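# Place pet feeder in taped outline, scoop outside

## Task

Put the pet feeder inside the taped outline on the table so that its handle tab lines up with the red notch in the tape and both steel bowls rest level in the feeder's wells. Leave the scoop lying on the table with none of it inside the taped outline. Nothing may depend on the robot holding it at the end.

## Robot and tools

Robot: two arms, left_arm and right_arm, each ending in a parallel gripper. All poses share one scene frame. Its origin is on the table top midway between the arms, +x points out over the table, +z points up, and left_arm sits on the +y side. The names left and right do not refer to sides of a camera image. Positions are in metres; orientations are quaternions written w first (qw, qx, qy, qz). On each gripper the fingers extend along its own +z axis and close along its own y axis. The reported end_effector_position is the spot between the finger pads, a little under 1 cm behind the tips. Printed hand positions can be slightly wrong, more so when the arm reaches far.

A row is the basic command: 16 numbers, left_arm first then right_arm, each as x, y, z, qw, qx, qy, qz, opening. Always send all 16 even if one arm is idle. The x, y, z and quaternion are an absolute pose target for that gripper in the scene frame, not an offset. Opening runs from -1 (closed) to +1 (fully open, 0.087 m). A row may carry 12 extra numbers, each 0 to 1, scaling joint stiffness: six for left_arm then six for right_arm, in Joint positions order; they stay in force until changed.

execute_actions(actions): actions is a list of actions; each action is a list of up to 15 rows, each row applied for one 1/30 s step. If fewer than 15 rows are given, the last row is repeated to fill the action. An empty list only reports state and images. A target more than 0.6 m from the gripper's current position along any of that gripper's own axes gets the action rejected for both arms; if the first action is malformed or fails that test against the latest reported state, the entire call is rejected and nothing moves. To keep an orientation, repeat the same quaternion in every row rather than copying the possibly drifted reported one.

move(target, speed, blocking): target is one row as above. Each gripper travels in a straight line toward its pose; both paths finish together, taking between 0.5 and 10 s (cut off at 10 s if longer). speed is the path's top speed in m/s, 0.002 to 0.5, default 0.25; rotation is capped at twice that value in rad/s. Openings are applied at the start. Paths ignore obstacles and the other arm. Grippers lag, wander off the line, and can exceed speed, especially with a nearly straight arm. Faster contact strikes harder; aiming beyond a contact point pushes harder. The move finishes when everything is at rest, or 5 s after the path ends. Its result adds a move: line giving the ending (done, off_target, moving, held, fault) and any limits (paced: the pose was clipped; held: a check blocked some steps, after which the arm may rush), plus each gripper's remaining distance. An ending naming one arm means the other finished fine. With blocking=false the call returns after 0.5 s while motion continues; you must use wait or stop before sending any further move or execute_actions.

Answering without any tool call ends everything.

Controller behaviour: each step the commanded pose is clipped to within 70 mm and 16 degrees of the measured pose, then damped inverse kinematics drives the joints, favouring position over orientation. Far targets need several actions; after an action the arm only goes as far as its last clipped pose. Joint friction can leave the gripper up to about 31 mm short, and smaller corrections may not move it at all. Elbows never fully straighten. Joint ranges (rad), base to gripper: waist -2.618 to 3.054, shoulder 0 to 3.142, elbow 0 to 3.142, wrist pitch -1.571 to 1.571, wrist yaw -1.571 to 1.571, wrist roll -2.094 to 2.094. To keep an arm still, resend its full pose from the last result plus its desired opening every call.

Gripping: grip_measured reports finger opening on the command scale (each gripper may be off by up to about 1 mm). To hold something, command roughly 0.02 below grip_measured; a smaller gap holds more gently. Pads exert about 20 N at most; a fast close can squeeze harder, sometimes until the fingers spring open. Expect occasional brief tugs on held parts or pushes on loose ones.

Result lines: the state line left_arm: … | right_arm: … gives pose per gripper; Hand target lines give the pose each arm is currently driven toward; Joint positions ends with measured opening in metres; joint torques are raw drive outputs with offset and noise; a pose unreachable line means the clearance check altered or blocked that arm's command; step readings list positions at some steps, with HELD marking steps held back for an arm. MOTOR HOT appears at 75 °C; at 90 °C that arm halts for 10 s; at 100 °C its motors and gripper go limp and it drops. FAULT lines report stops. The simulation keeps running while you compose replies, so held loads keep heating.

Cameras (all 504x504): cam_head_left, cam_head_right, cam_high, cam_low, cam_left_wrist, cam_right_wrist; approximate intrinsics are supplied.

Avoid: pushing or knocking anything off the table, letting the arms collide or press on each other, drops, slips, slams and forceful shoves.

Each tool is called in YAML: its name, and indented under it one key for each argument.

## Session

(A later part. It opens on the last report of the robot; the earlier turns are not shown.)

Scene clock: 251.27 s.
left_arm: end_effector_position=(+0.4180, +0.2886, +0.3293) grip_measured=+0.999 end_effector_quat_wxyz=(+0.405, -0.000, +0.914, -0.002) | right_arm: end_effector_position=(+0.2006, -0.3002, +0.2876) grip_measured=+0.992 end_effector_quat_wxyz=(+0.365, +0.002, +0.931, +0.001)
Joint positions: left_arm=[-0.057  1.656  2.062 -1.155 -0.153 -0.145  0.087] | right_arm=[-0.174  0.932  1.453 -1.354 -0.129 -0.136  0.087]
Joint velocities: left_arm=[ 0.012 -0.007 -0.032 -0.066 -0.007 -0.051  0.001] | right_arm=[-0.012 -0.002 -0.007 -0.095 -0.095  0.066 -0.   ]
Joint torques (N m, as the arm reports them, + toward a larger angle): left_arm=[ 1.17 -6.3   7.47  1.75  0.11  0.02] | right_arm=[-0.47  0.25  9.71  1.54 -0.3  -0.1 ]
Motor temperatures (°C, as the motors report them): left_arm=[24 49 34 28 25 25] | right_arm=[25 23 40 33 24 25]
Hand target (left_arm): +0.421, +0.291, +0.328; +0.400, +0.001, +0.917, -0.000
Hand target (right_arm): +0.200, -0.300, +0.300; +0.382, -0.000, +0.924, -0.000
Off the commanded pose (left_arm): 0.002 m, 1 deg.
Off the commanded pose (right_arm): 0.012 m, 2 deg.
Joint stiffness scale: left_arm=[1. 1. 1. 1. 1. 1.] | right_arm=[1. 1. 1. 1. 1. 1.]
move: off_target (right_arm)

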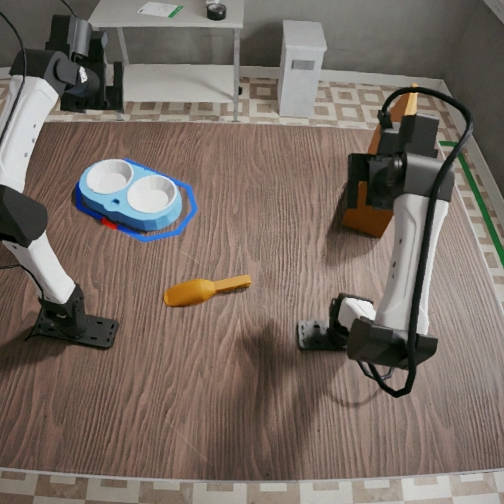

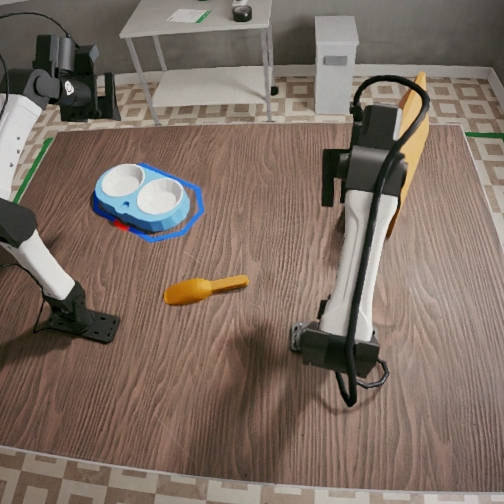

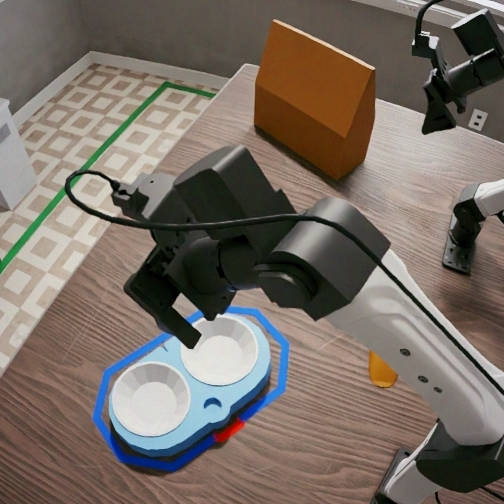

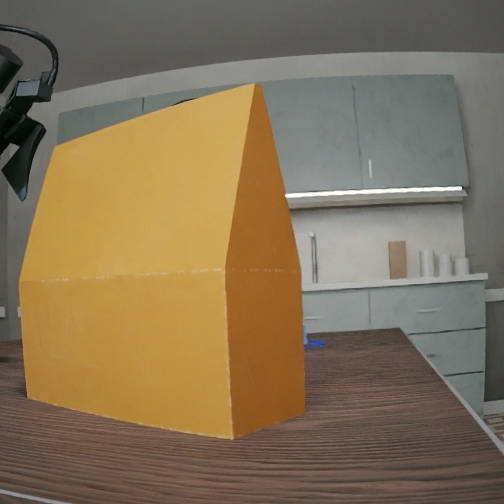

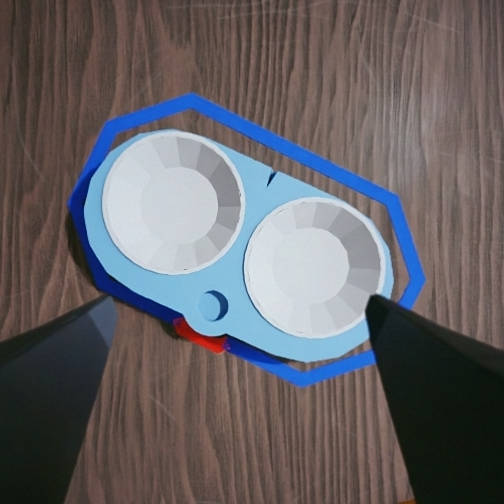

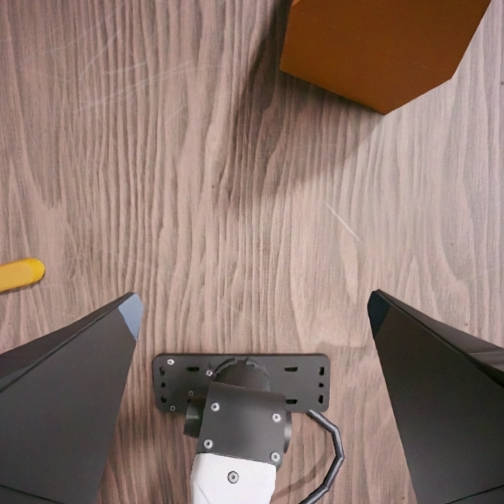

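move:
  target: [0.435,0.485,0.1,0.172,-0.137,0.975,0.024,-1,0.2,-0.3,0.3,0.38,0,0.92,0,1]

move:
  target: [0.437,0.478,0.03,0.172,-0.137,0.975,0.024,-1,0.2,-0.3,0.3,0.38,0,0.92,0,1]
  speed: 0.12

move:
  target: [0.446,0.445,0.03,0.172,-0.137,0.975,0.024,-1,0.2,-0.3,0.3,0.38,0,0.92,0,1]
  speed: 0.03

Scene clock: 289.67 s.
left_arm: end_effector_position=(+0.4214, +0.4800, +0.0949) grip_measured=-1.000 end_effector_quat_wxyz=(+0.153, -0.144, +0.977, +0.020) | right_arm: end_effector_position=(+0.2006, -0.3002, +0.2876) grip_measured=+0.992 end_effector_quat_wxyz=(+0.365, +0.002, +0.931, +0.001)
Joint positions: left_arm=[ 0.469  1.993  1.716 -0.984  0.011  0.022  0.   ] | right_arm=[-0.174  0.932  1.453 -1.354 -0.129 -0.136  0.087]
Joint velocities: left_arm=[ 0.002 -0.017 -0.012 -0.022 -0.022  0.051  0.   ] | right_arm=[-0.007  0.007 -0.002 -0.007 -0.037 -0.022  0.   ]
Joint torques (N m, as the arm reports them, + toward a larger angle): left_arm=[  0.45 -11.76   8.11   1.32   0.17   0.03] | right_arm=[-0.62  0.18  9.71  1.55 -0.31 -0.14]
Motor temperatures (°C, as the motors report them): left_arm=[24 42 38 31 25 25] | right_arm=[25 23 42 33 24 25]
Hand target (left_arm): +0.432, +0.483, +0.102; +0.172, -0.138, +0.975, +0.022
Hand target (right_arm): +0.200, -0.300, +0.300; +0.382, -0.000, +0.924, -0.000
Off the commanded pose (left_arm): 0.015 m, 2 deg.
Off the commanded pose (right_arm): 0.012 m, 2 deg.
Joint stiffness scale: left_arm=[1. 1. 1. 1. 1. 1.] | right_arm=[1. 1. 1. 1. 1. 1.]
move: off_target (left_arm, right_arm)

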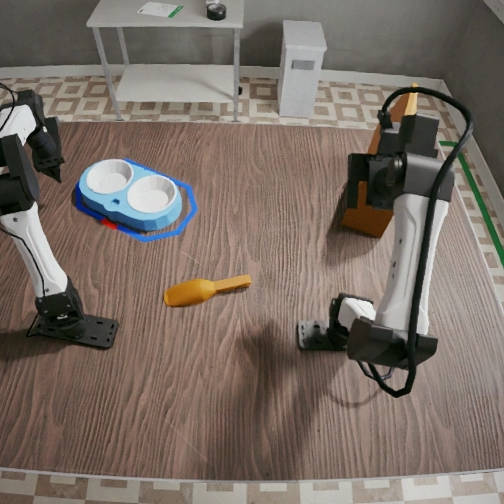

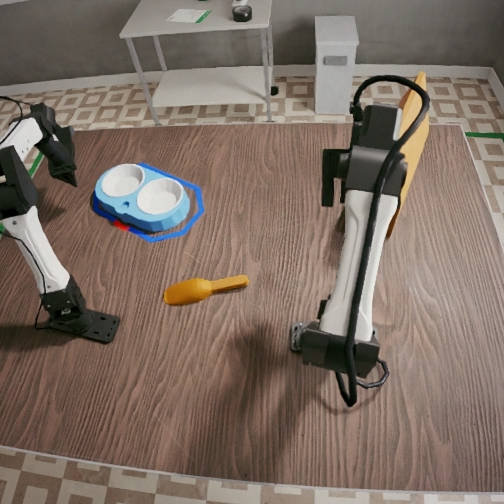

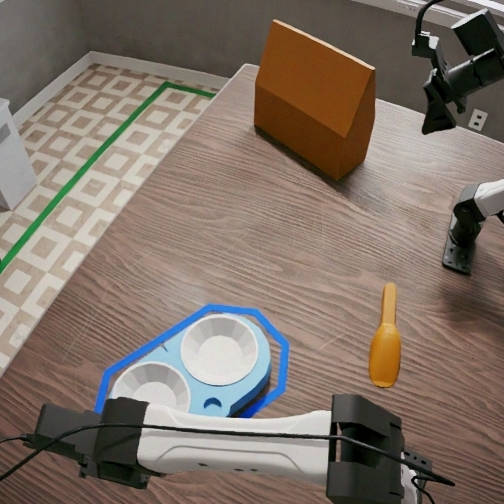

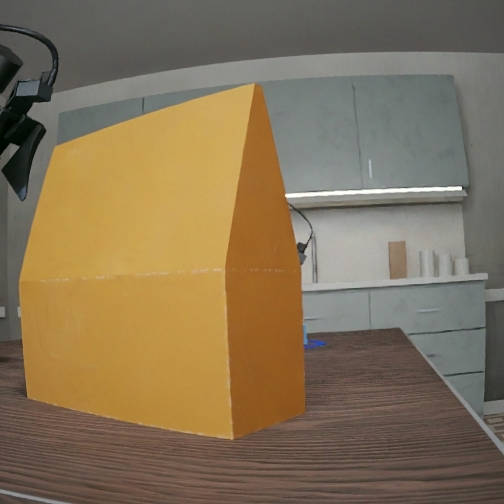

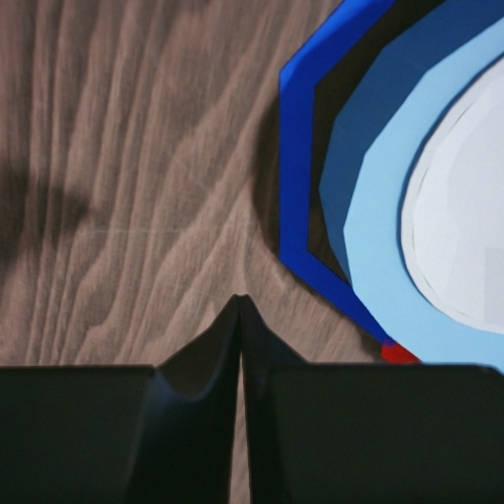

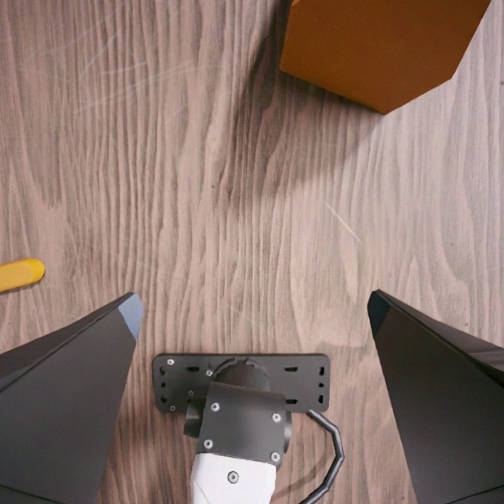

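Scene clock: 290.87 s.
left_arm: end_effector_position=(+0.4380, +0.4818, +0.0410) grip_measured=-1.000 end_effector_quat_wxyz=(+0.179, -0.139, +0.974, +0.024) | right_arm: end_effector_position=(+0.2006, -0.3002, +0.2876) grip_measured=+0.992 end_effector_quat_wxyz=(+0.365, +0.002, +0.931, +0.001)
Joint positions: left_arm=[ 0.461  2.037  1.556 -0.727  0.011  0.022  0.   ] | right_arm=[-0.174  0.932  1.453 -1.354 -0.129 -0.136  0.087]
Joint velocities: left_arm=[ 0.007  0.017 -0.002 -0.007 -0.007 -0.11   0.   ] | right_arm=[ 0.012  0.002  0.002  0.037 -0.037 -0.037  0.001]
Joint torques (N m, as the arm reports them, + toward a larger angle): left_arm=[ -0.33 -11.5    4.76   1.4    0.08  -0.12] | right_arm=[-0.57  0.17  9.53  1.47 -0.34 -0.09]
Motor temperatures (°C, as the motors report them): left_arm=[24 42 38 31 25 25] | right_arm=[25 23 41 33 24 25]
Hand target (left_arm): +0.437, +0.478, +0.030; +0.172, -0.137, +0.975, +0.024
Hand target (right_arm): +0.200, -0.300, +0.300; +0.382, -0.000, +0.924, -0.000
Off the commanded pose (left_arm): 0.012 m, 1 deg.
Off the commanded pose (right_arm): 0.012 m, 2 deg.
Joint stiffness scale: left_arm=[1. 1. 1. 1. 1. 1.] | right_arm=[1. 1. 1. 1. 1. 1.]
move: off_target (left_arm, right_arm)

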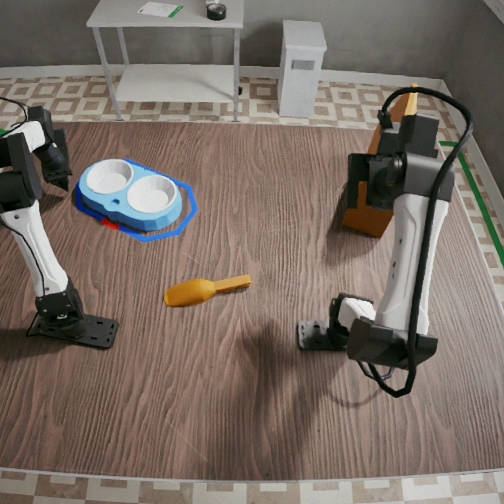

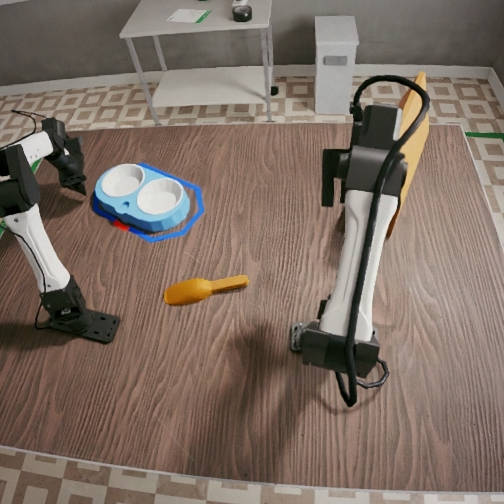

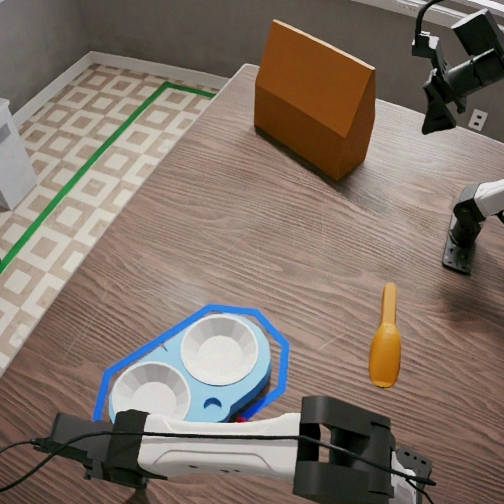

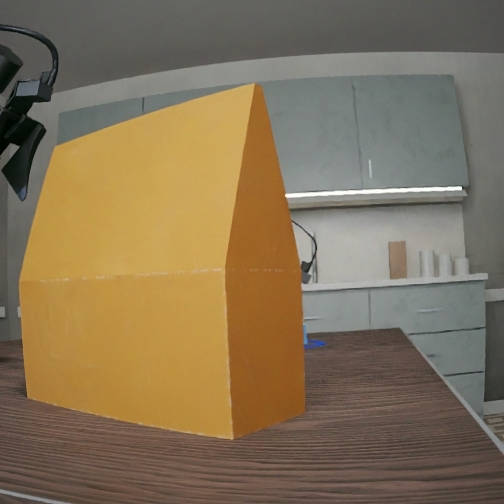

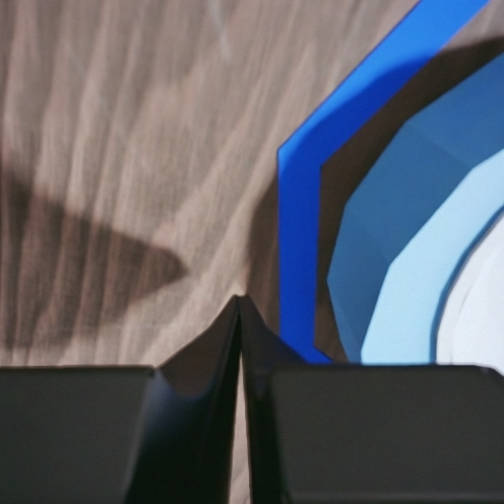

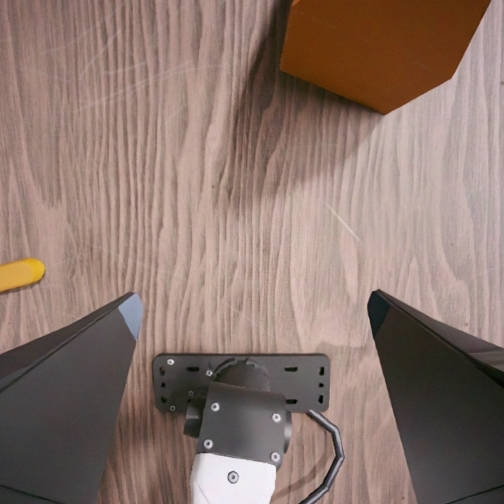

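Scene clock: 292.40 s.
left_arm: end_effector_position=(+0.4468, +0.4500, +0.0410) grip_measured=-1.000 end_effector_quat_wxyz=(+0.179, -0.136, +0.974, +0.025) | right_arm: end_effector_position=(+0.2006, -0.3002, +0.2876) grip_measured=+0.992 end_effector_quat_wxyz=(+0.365, +0.002, +0.931, +0.001)
Joint positions: left_arm=[ 0.38   2.037  1.556 -0.727 -0.019 -0.047  0.   ] | right_arm=[-0.174  0.932  1.453 -1.354 -0.129 -0.136  0.087]
Joint velocities: left_arm=[-0.007 -0.007 -0.012 -0.037 -0.051 -0.051  0.   ] | right_arm=[-0.022 -0.002  0.012 -0.007 -0.022 -0.037  0.   ]
Joint torques (N m, as the arm reports them, + toward a larger angle): left_arm=[ -0.47 -11.08   5.23   1.37   0.1   -0.12] | right_arm=[-0.54 -0.23  9.94  1.53 -0.34 -0.17]
Motor temperatures (°C, as the motors report them): left_arm=[24 42 38 31 25 25] | right_arm=[25 23 41 34 24 25]
Hand target (left_arm): +0.446, +0.446, +0.030; +0.172, -0.137, +0.975, +0.025
Hand target (right_arm): +0.200, -0.300, +0.300; +0.382, -0.000, +0.924, -0.000
Off the commanded pose (left_arm): 0.012 m, 1 deg.
Off the commanded pose (right_arm): 0.012 m, 2 deg.
Joint stiffness scale: left_arm=[1. 1. 1. 1. 1. 1.] | right_arm=[1. 1. 1. 1. 1. 1.]
move: off_target (left_arm, right_arm)

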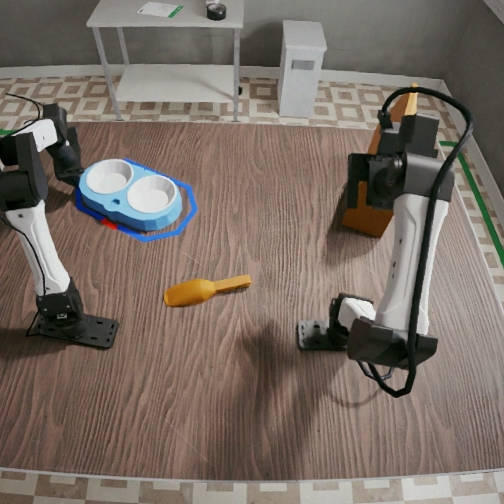

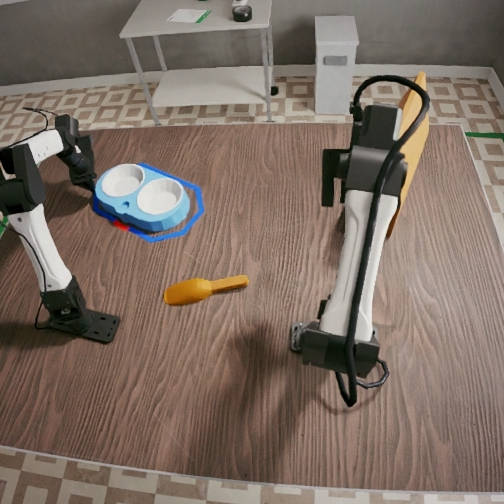

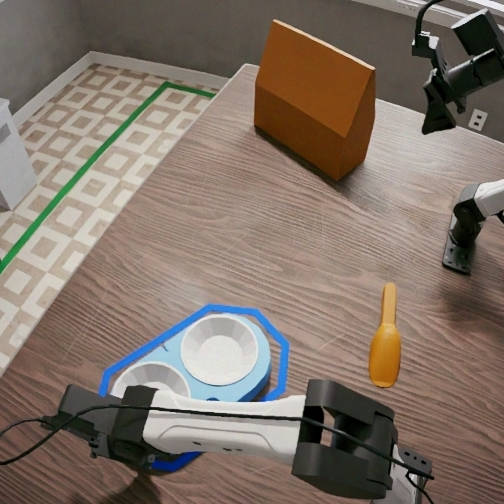

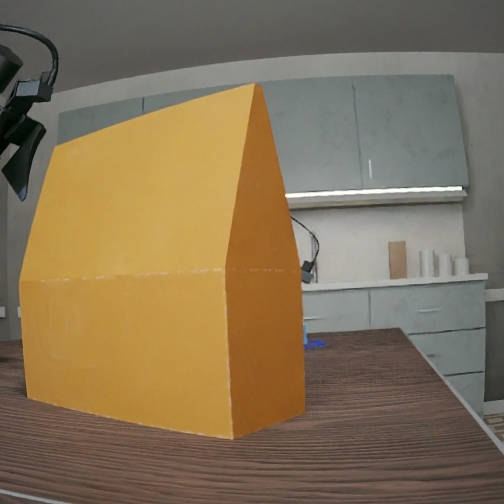

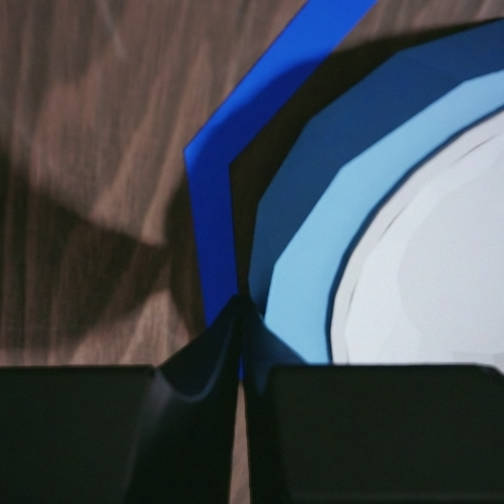

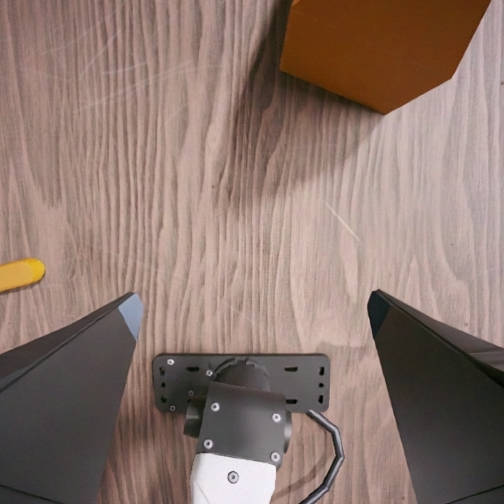

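move:
  target: [0.450,0.431,0.03,0.172,-0.137,0.975,0.024,-1,0.2,-0.3,0.3,0.38,0,0.92,0,1]
  speed: 0.02

Scene clock: 303.40 s.
left_arm: end_effector_position=(+0.4493, +0.4387, +0.0411) grip_measured=-1.000 end_effector_quat_wxyz=(+0.179, -0.137, +0.974, +0.030) | right_arm: end_effector_position=(+0.2006, -0.3002, +0.2876) grip_measured=+0.992 end_effector_quat_wxyz=(+0.365, +0.002, +0.931, +0.001)
Joint positions: left_arm=[ 0.347  2.037  1.556 -0.727 -0.041 -0.08   0.   ] | right_arm=[-0.174  0.932  1.453 -1.354 -0.129 -0.136  0.087]
Joint velocities: left_arm=[-0.012  0.002  0.007 -0.022 -0.168  0.007  0.   ] | right_arm=[ 0.027  0.002 -0.002 -0.007 -0.037  0.007  0.001]
Joint torques (N m, as the arm reports them, + toward a larger angle): left_arm=[ -0.74 -10.8    5.47   1.38   0.12  -0.21] | right_arm=[-0.77  0.27  9.61  1.45 -0.31 -0.12]
Motor temperatures (°C, as the motors report them): left_arm=[24 44 37 31 25 25] | right_arm=[25 23 42 34 24 25]
Hand target (left_arm): +0.450, +0.431, +0.030; +0.172, -0.137, +0.975, +0.024
Hand target (right_arm): +0.200, -0.300, +0.300; +0.382, -0.000, +0.924, -0.000
Off the commanded pose (left_arm): 0.014 m, 1 deg.
Off the commanded pose (right_arm): 0.012 m, 2 deg.
Joint stiffness scale: left_arm=[1. 1. 1. 1. 1. 1.] | right_arm=[1. 1. 1. 1. 1. 1.]
move: off_target (left_arm, right_arm)

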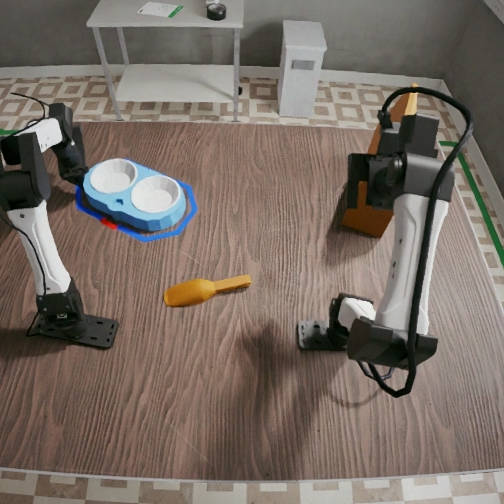

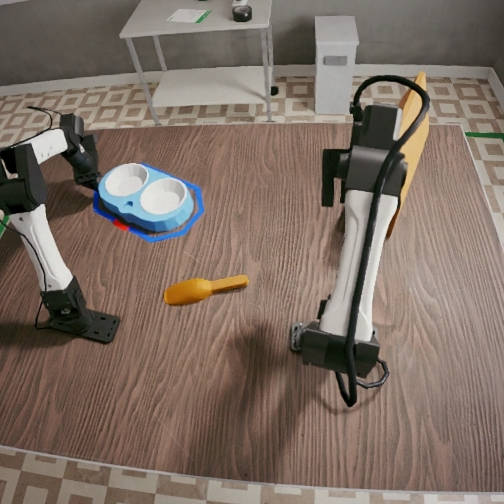

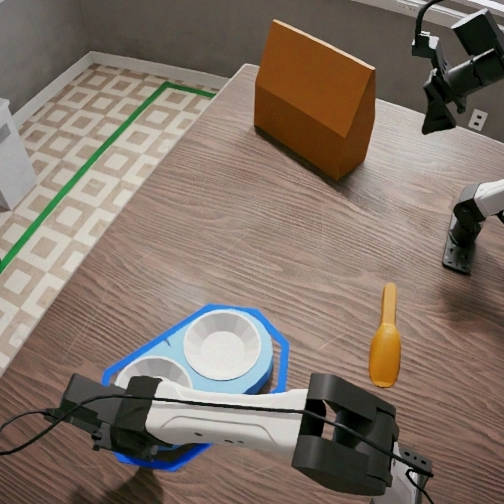

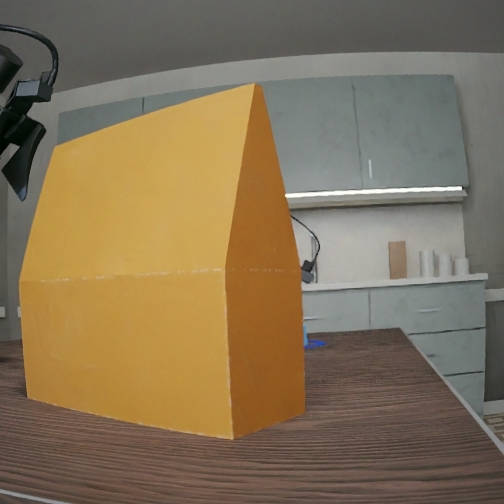

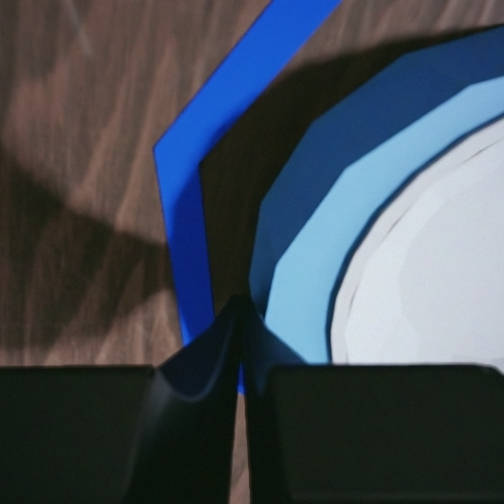

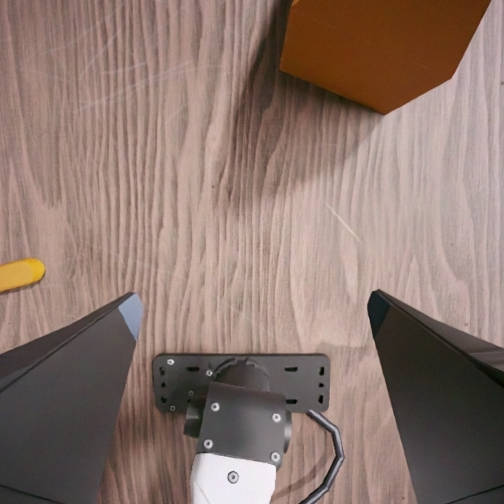

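Moved about 11 mm. Back off and check.

move:
  target: [0.44,0.475,0.1,0.172,-0.137,0.975,0.024,-1,0.2,-0.3,0.3,0.38,0,0.92,0,1]
  speed: 0.15

move:
  target: [0.42,0.29,0.33,0.4,0,0.917,0,1,0.2,-0.3,0.3,0.38,0,0.92,0,1]

Scene clock: 310.03 s.
left_arm: end_effector_position=(+0.4373, +0.4731, +0.0869) grip_measured=-1.000 end_effector_quat_wxyz=(+0.161, -0.140, +0.977, +0.025) | right_arm: end_effector_position=(+0.2006, -0.3002, +0.2876) grip_measured=+0.992 end_effector_quat_wxyz=(+0.365, +0.002, +0.931, +0.001)
Joint positions: left_arm=[ 0.439  2.032  1.739 -0.951 -0.003 -0.     0.   ] | right_arm=[-0.174  0.932  1.453 -1.354 -0.129 -0.136  0.087]
Joint velocities: left_arm=[-0.027 -0.007 -0.002 -0.007 -0.081  0.007  0.   ] | right_arm=[ 0.007 -0.002 -0.007  0.007  0.022 -0.051 -0.001]
Joint torques (N m, as the arm reports them, + toward a larger angle): left_arm=[  0.67 -14.14   8.07   0.95   0.15   0.06] | right_arm=[-0.81  0.02  9.8   1.56 -0.32 -0.1 ]
Motor temperatures (°C, as the motors report them): left_arm=[24 45 37 31 25 25] | right_arm=[25 23 42 34 24 25]
Hand target (left_arm): +0.439, +0.474, +0.100; +0.172, -0.137, +0.975, +0.024
Hand target (right_arm): +0.200, -0.300, +0.300; +0.382, -0.000, +0.924, -0.000
Off the commanded pose (left_arm): 0.013 m, 1 deg.
Off the commanded pose (right_arm): 0.012 m, 2 deg.
Joint stiffness scale: left_arm=[1. 1. 1. 1. 1. 1.] | right_arm=[1. 1. 1. 1. 1. 1.]
move: off_target (left_arm, right_arm)

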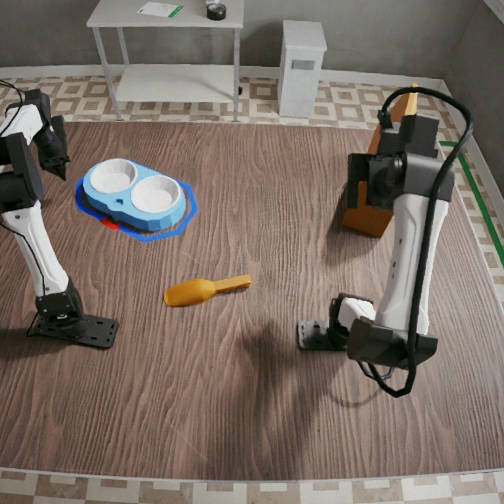

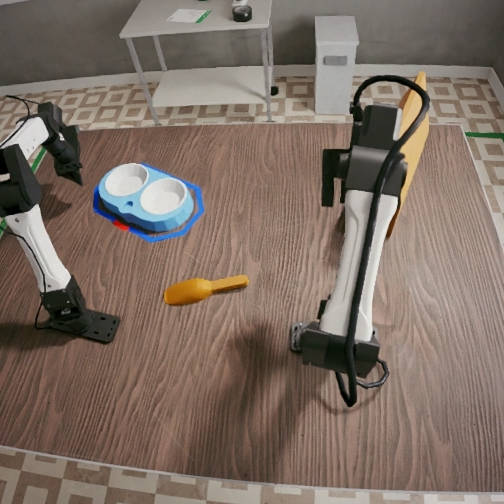

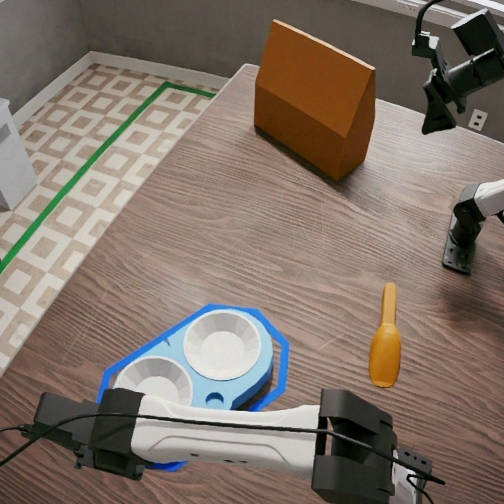

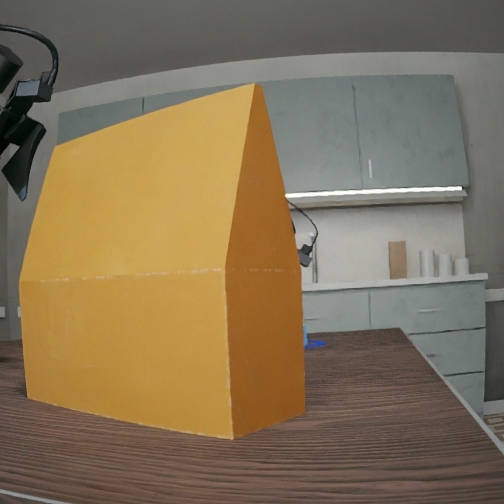

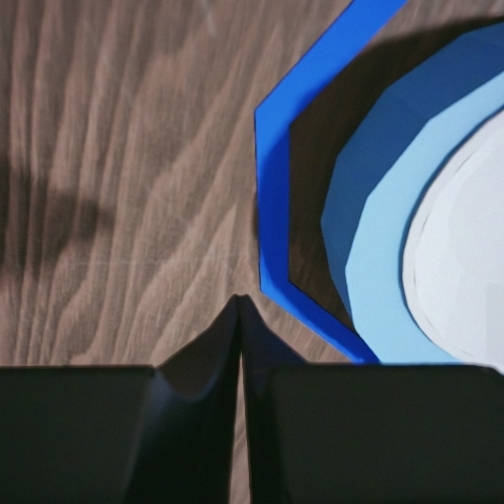

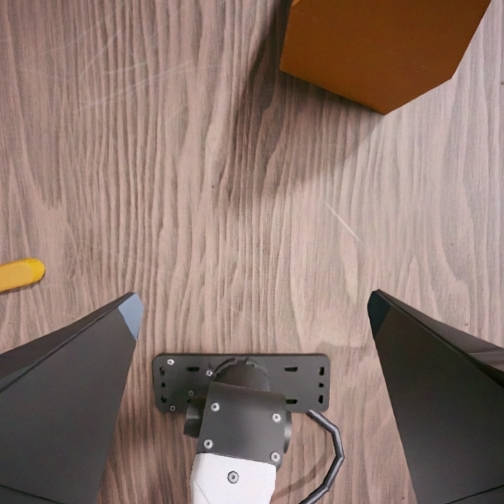

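Scene clock: 311.97 s.
left_arm: end_effector_position=(+0.4232, +0.2922, +0.3254) grip_measured=+0.998 end_effector_quat_wxyz=(+0.399, +0.005, +0.917, +0.001) | right_arm: end_effector_position=(+0.2006, -0.3002, +0.2876) grip_measured=+0.992 end_effector_quat_wxyz=(+0.365, +0.002, +0.931, +0.001)
Joint positions: left_arm=[-0.043  1.677  2.075 -1.157 -0.141 -0.124  0.087] | right_arm=[-0.174  0.932  1.453 -1.354 -0.129 -0.136  0.087]
Joint velocities: left_arm=[-0.002 -0.012 -0.017  0.007 -0.037 -0.022  0.001] | right_arm=[ 0.002 -0.007 -0.022  0.022  0.037 -0.051 -0.001]
Joint torques (N m, as the arm reports them, + toward a larger angle): left_arm=[-0.04 -7.51  7.63  1.78  0.   -0.15] | right_arm=[-0.6   0.17  9.65  1.48 -0.31 -0.11]
Motor temperatures (°C, as the motors report them): left_arm=[24 45 37 31 25 25] | right_arm=[25 23 42 34 24 25]
Hand target (left_arm): +0.423, +0.292, +0.328; +0.400, +0.002, +0.917, +0.002
Hand target (right_arm): +0.200, -0.300, +0.300; +0.382, -0.000, +0.924, -0.000
Off the commanded pose (left_arm): 0.006 m, 1 deg.
Off the commanded pose (right_arm): 0.012 m, 2 deg.
Joint stiffness scale: left_arm=[1. 1. 1. 1. 1. 1.] | right_arm=[1. 1. 1. 1. 1. 1.]
move: off_target (right_arm)

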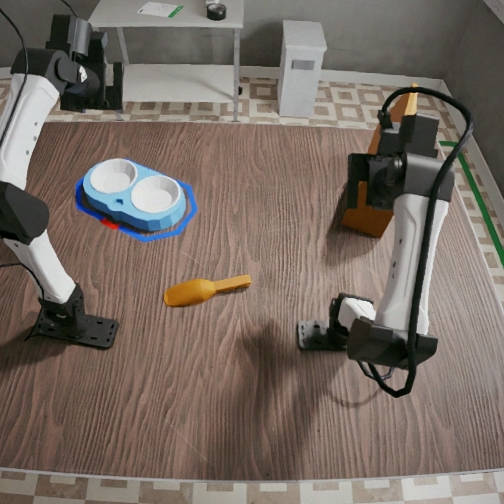

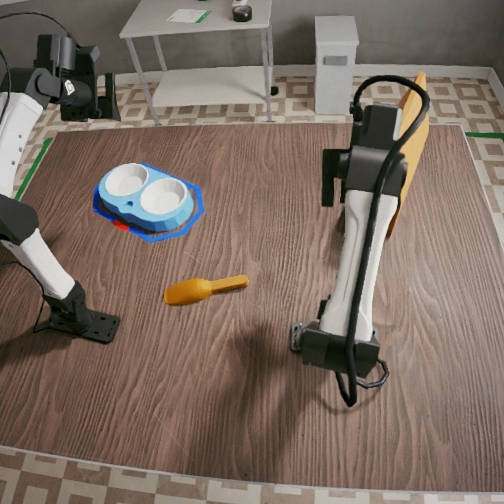

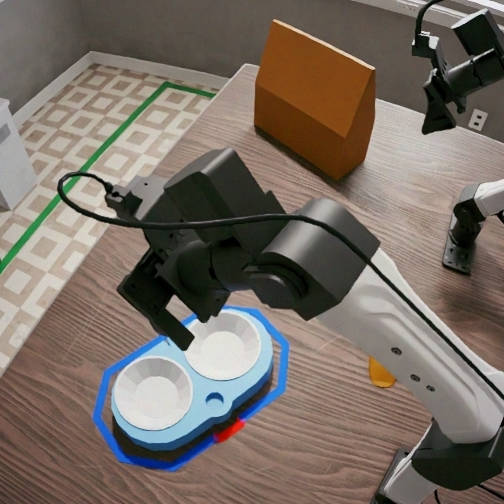

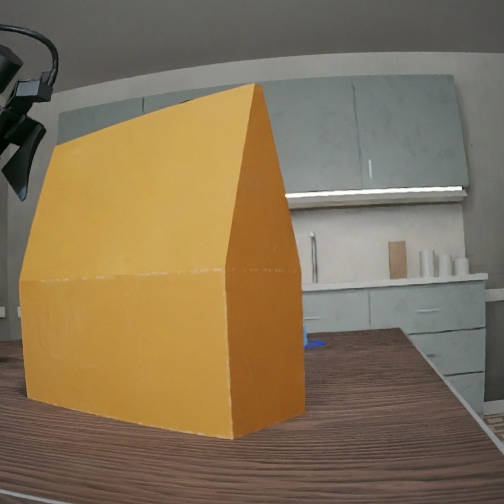

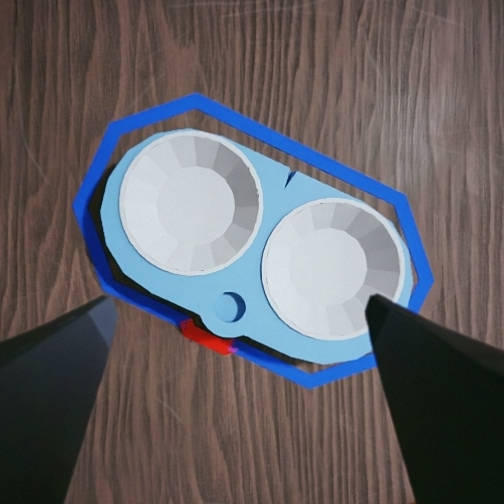

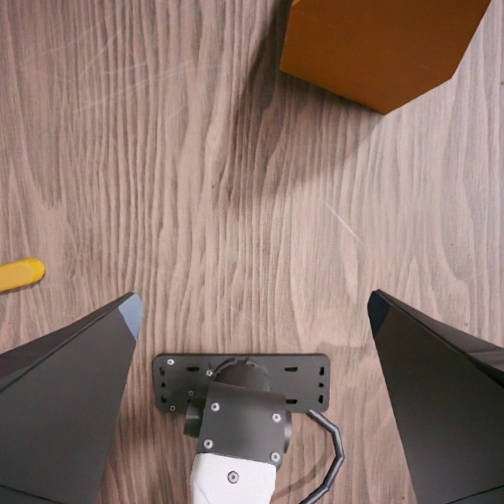

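finished_scene:
  scene: 1

The scene is finished: the task was done.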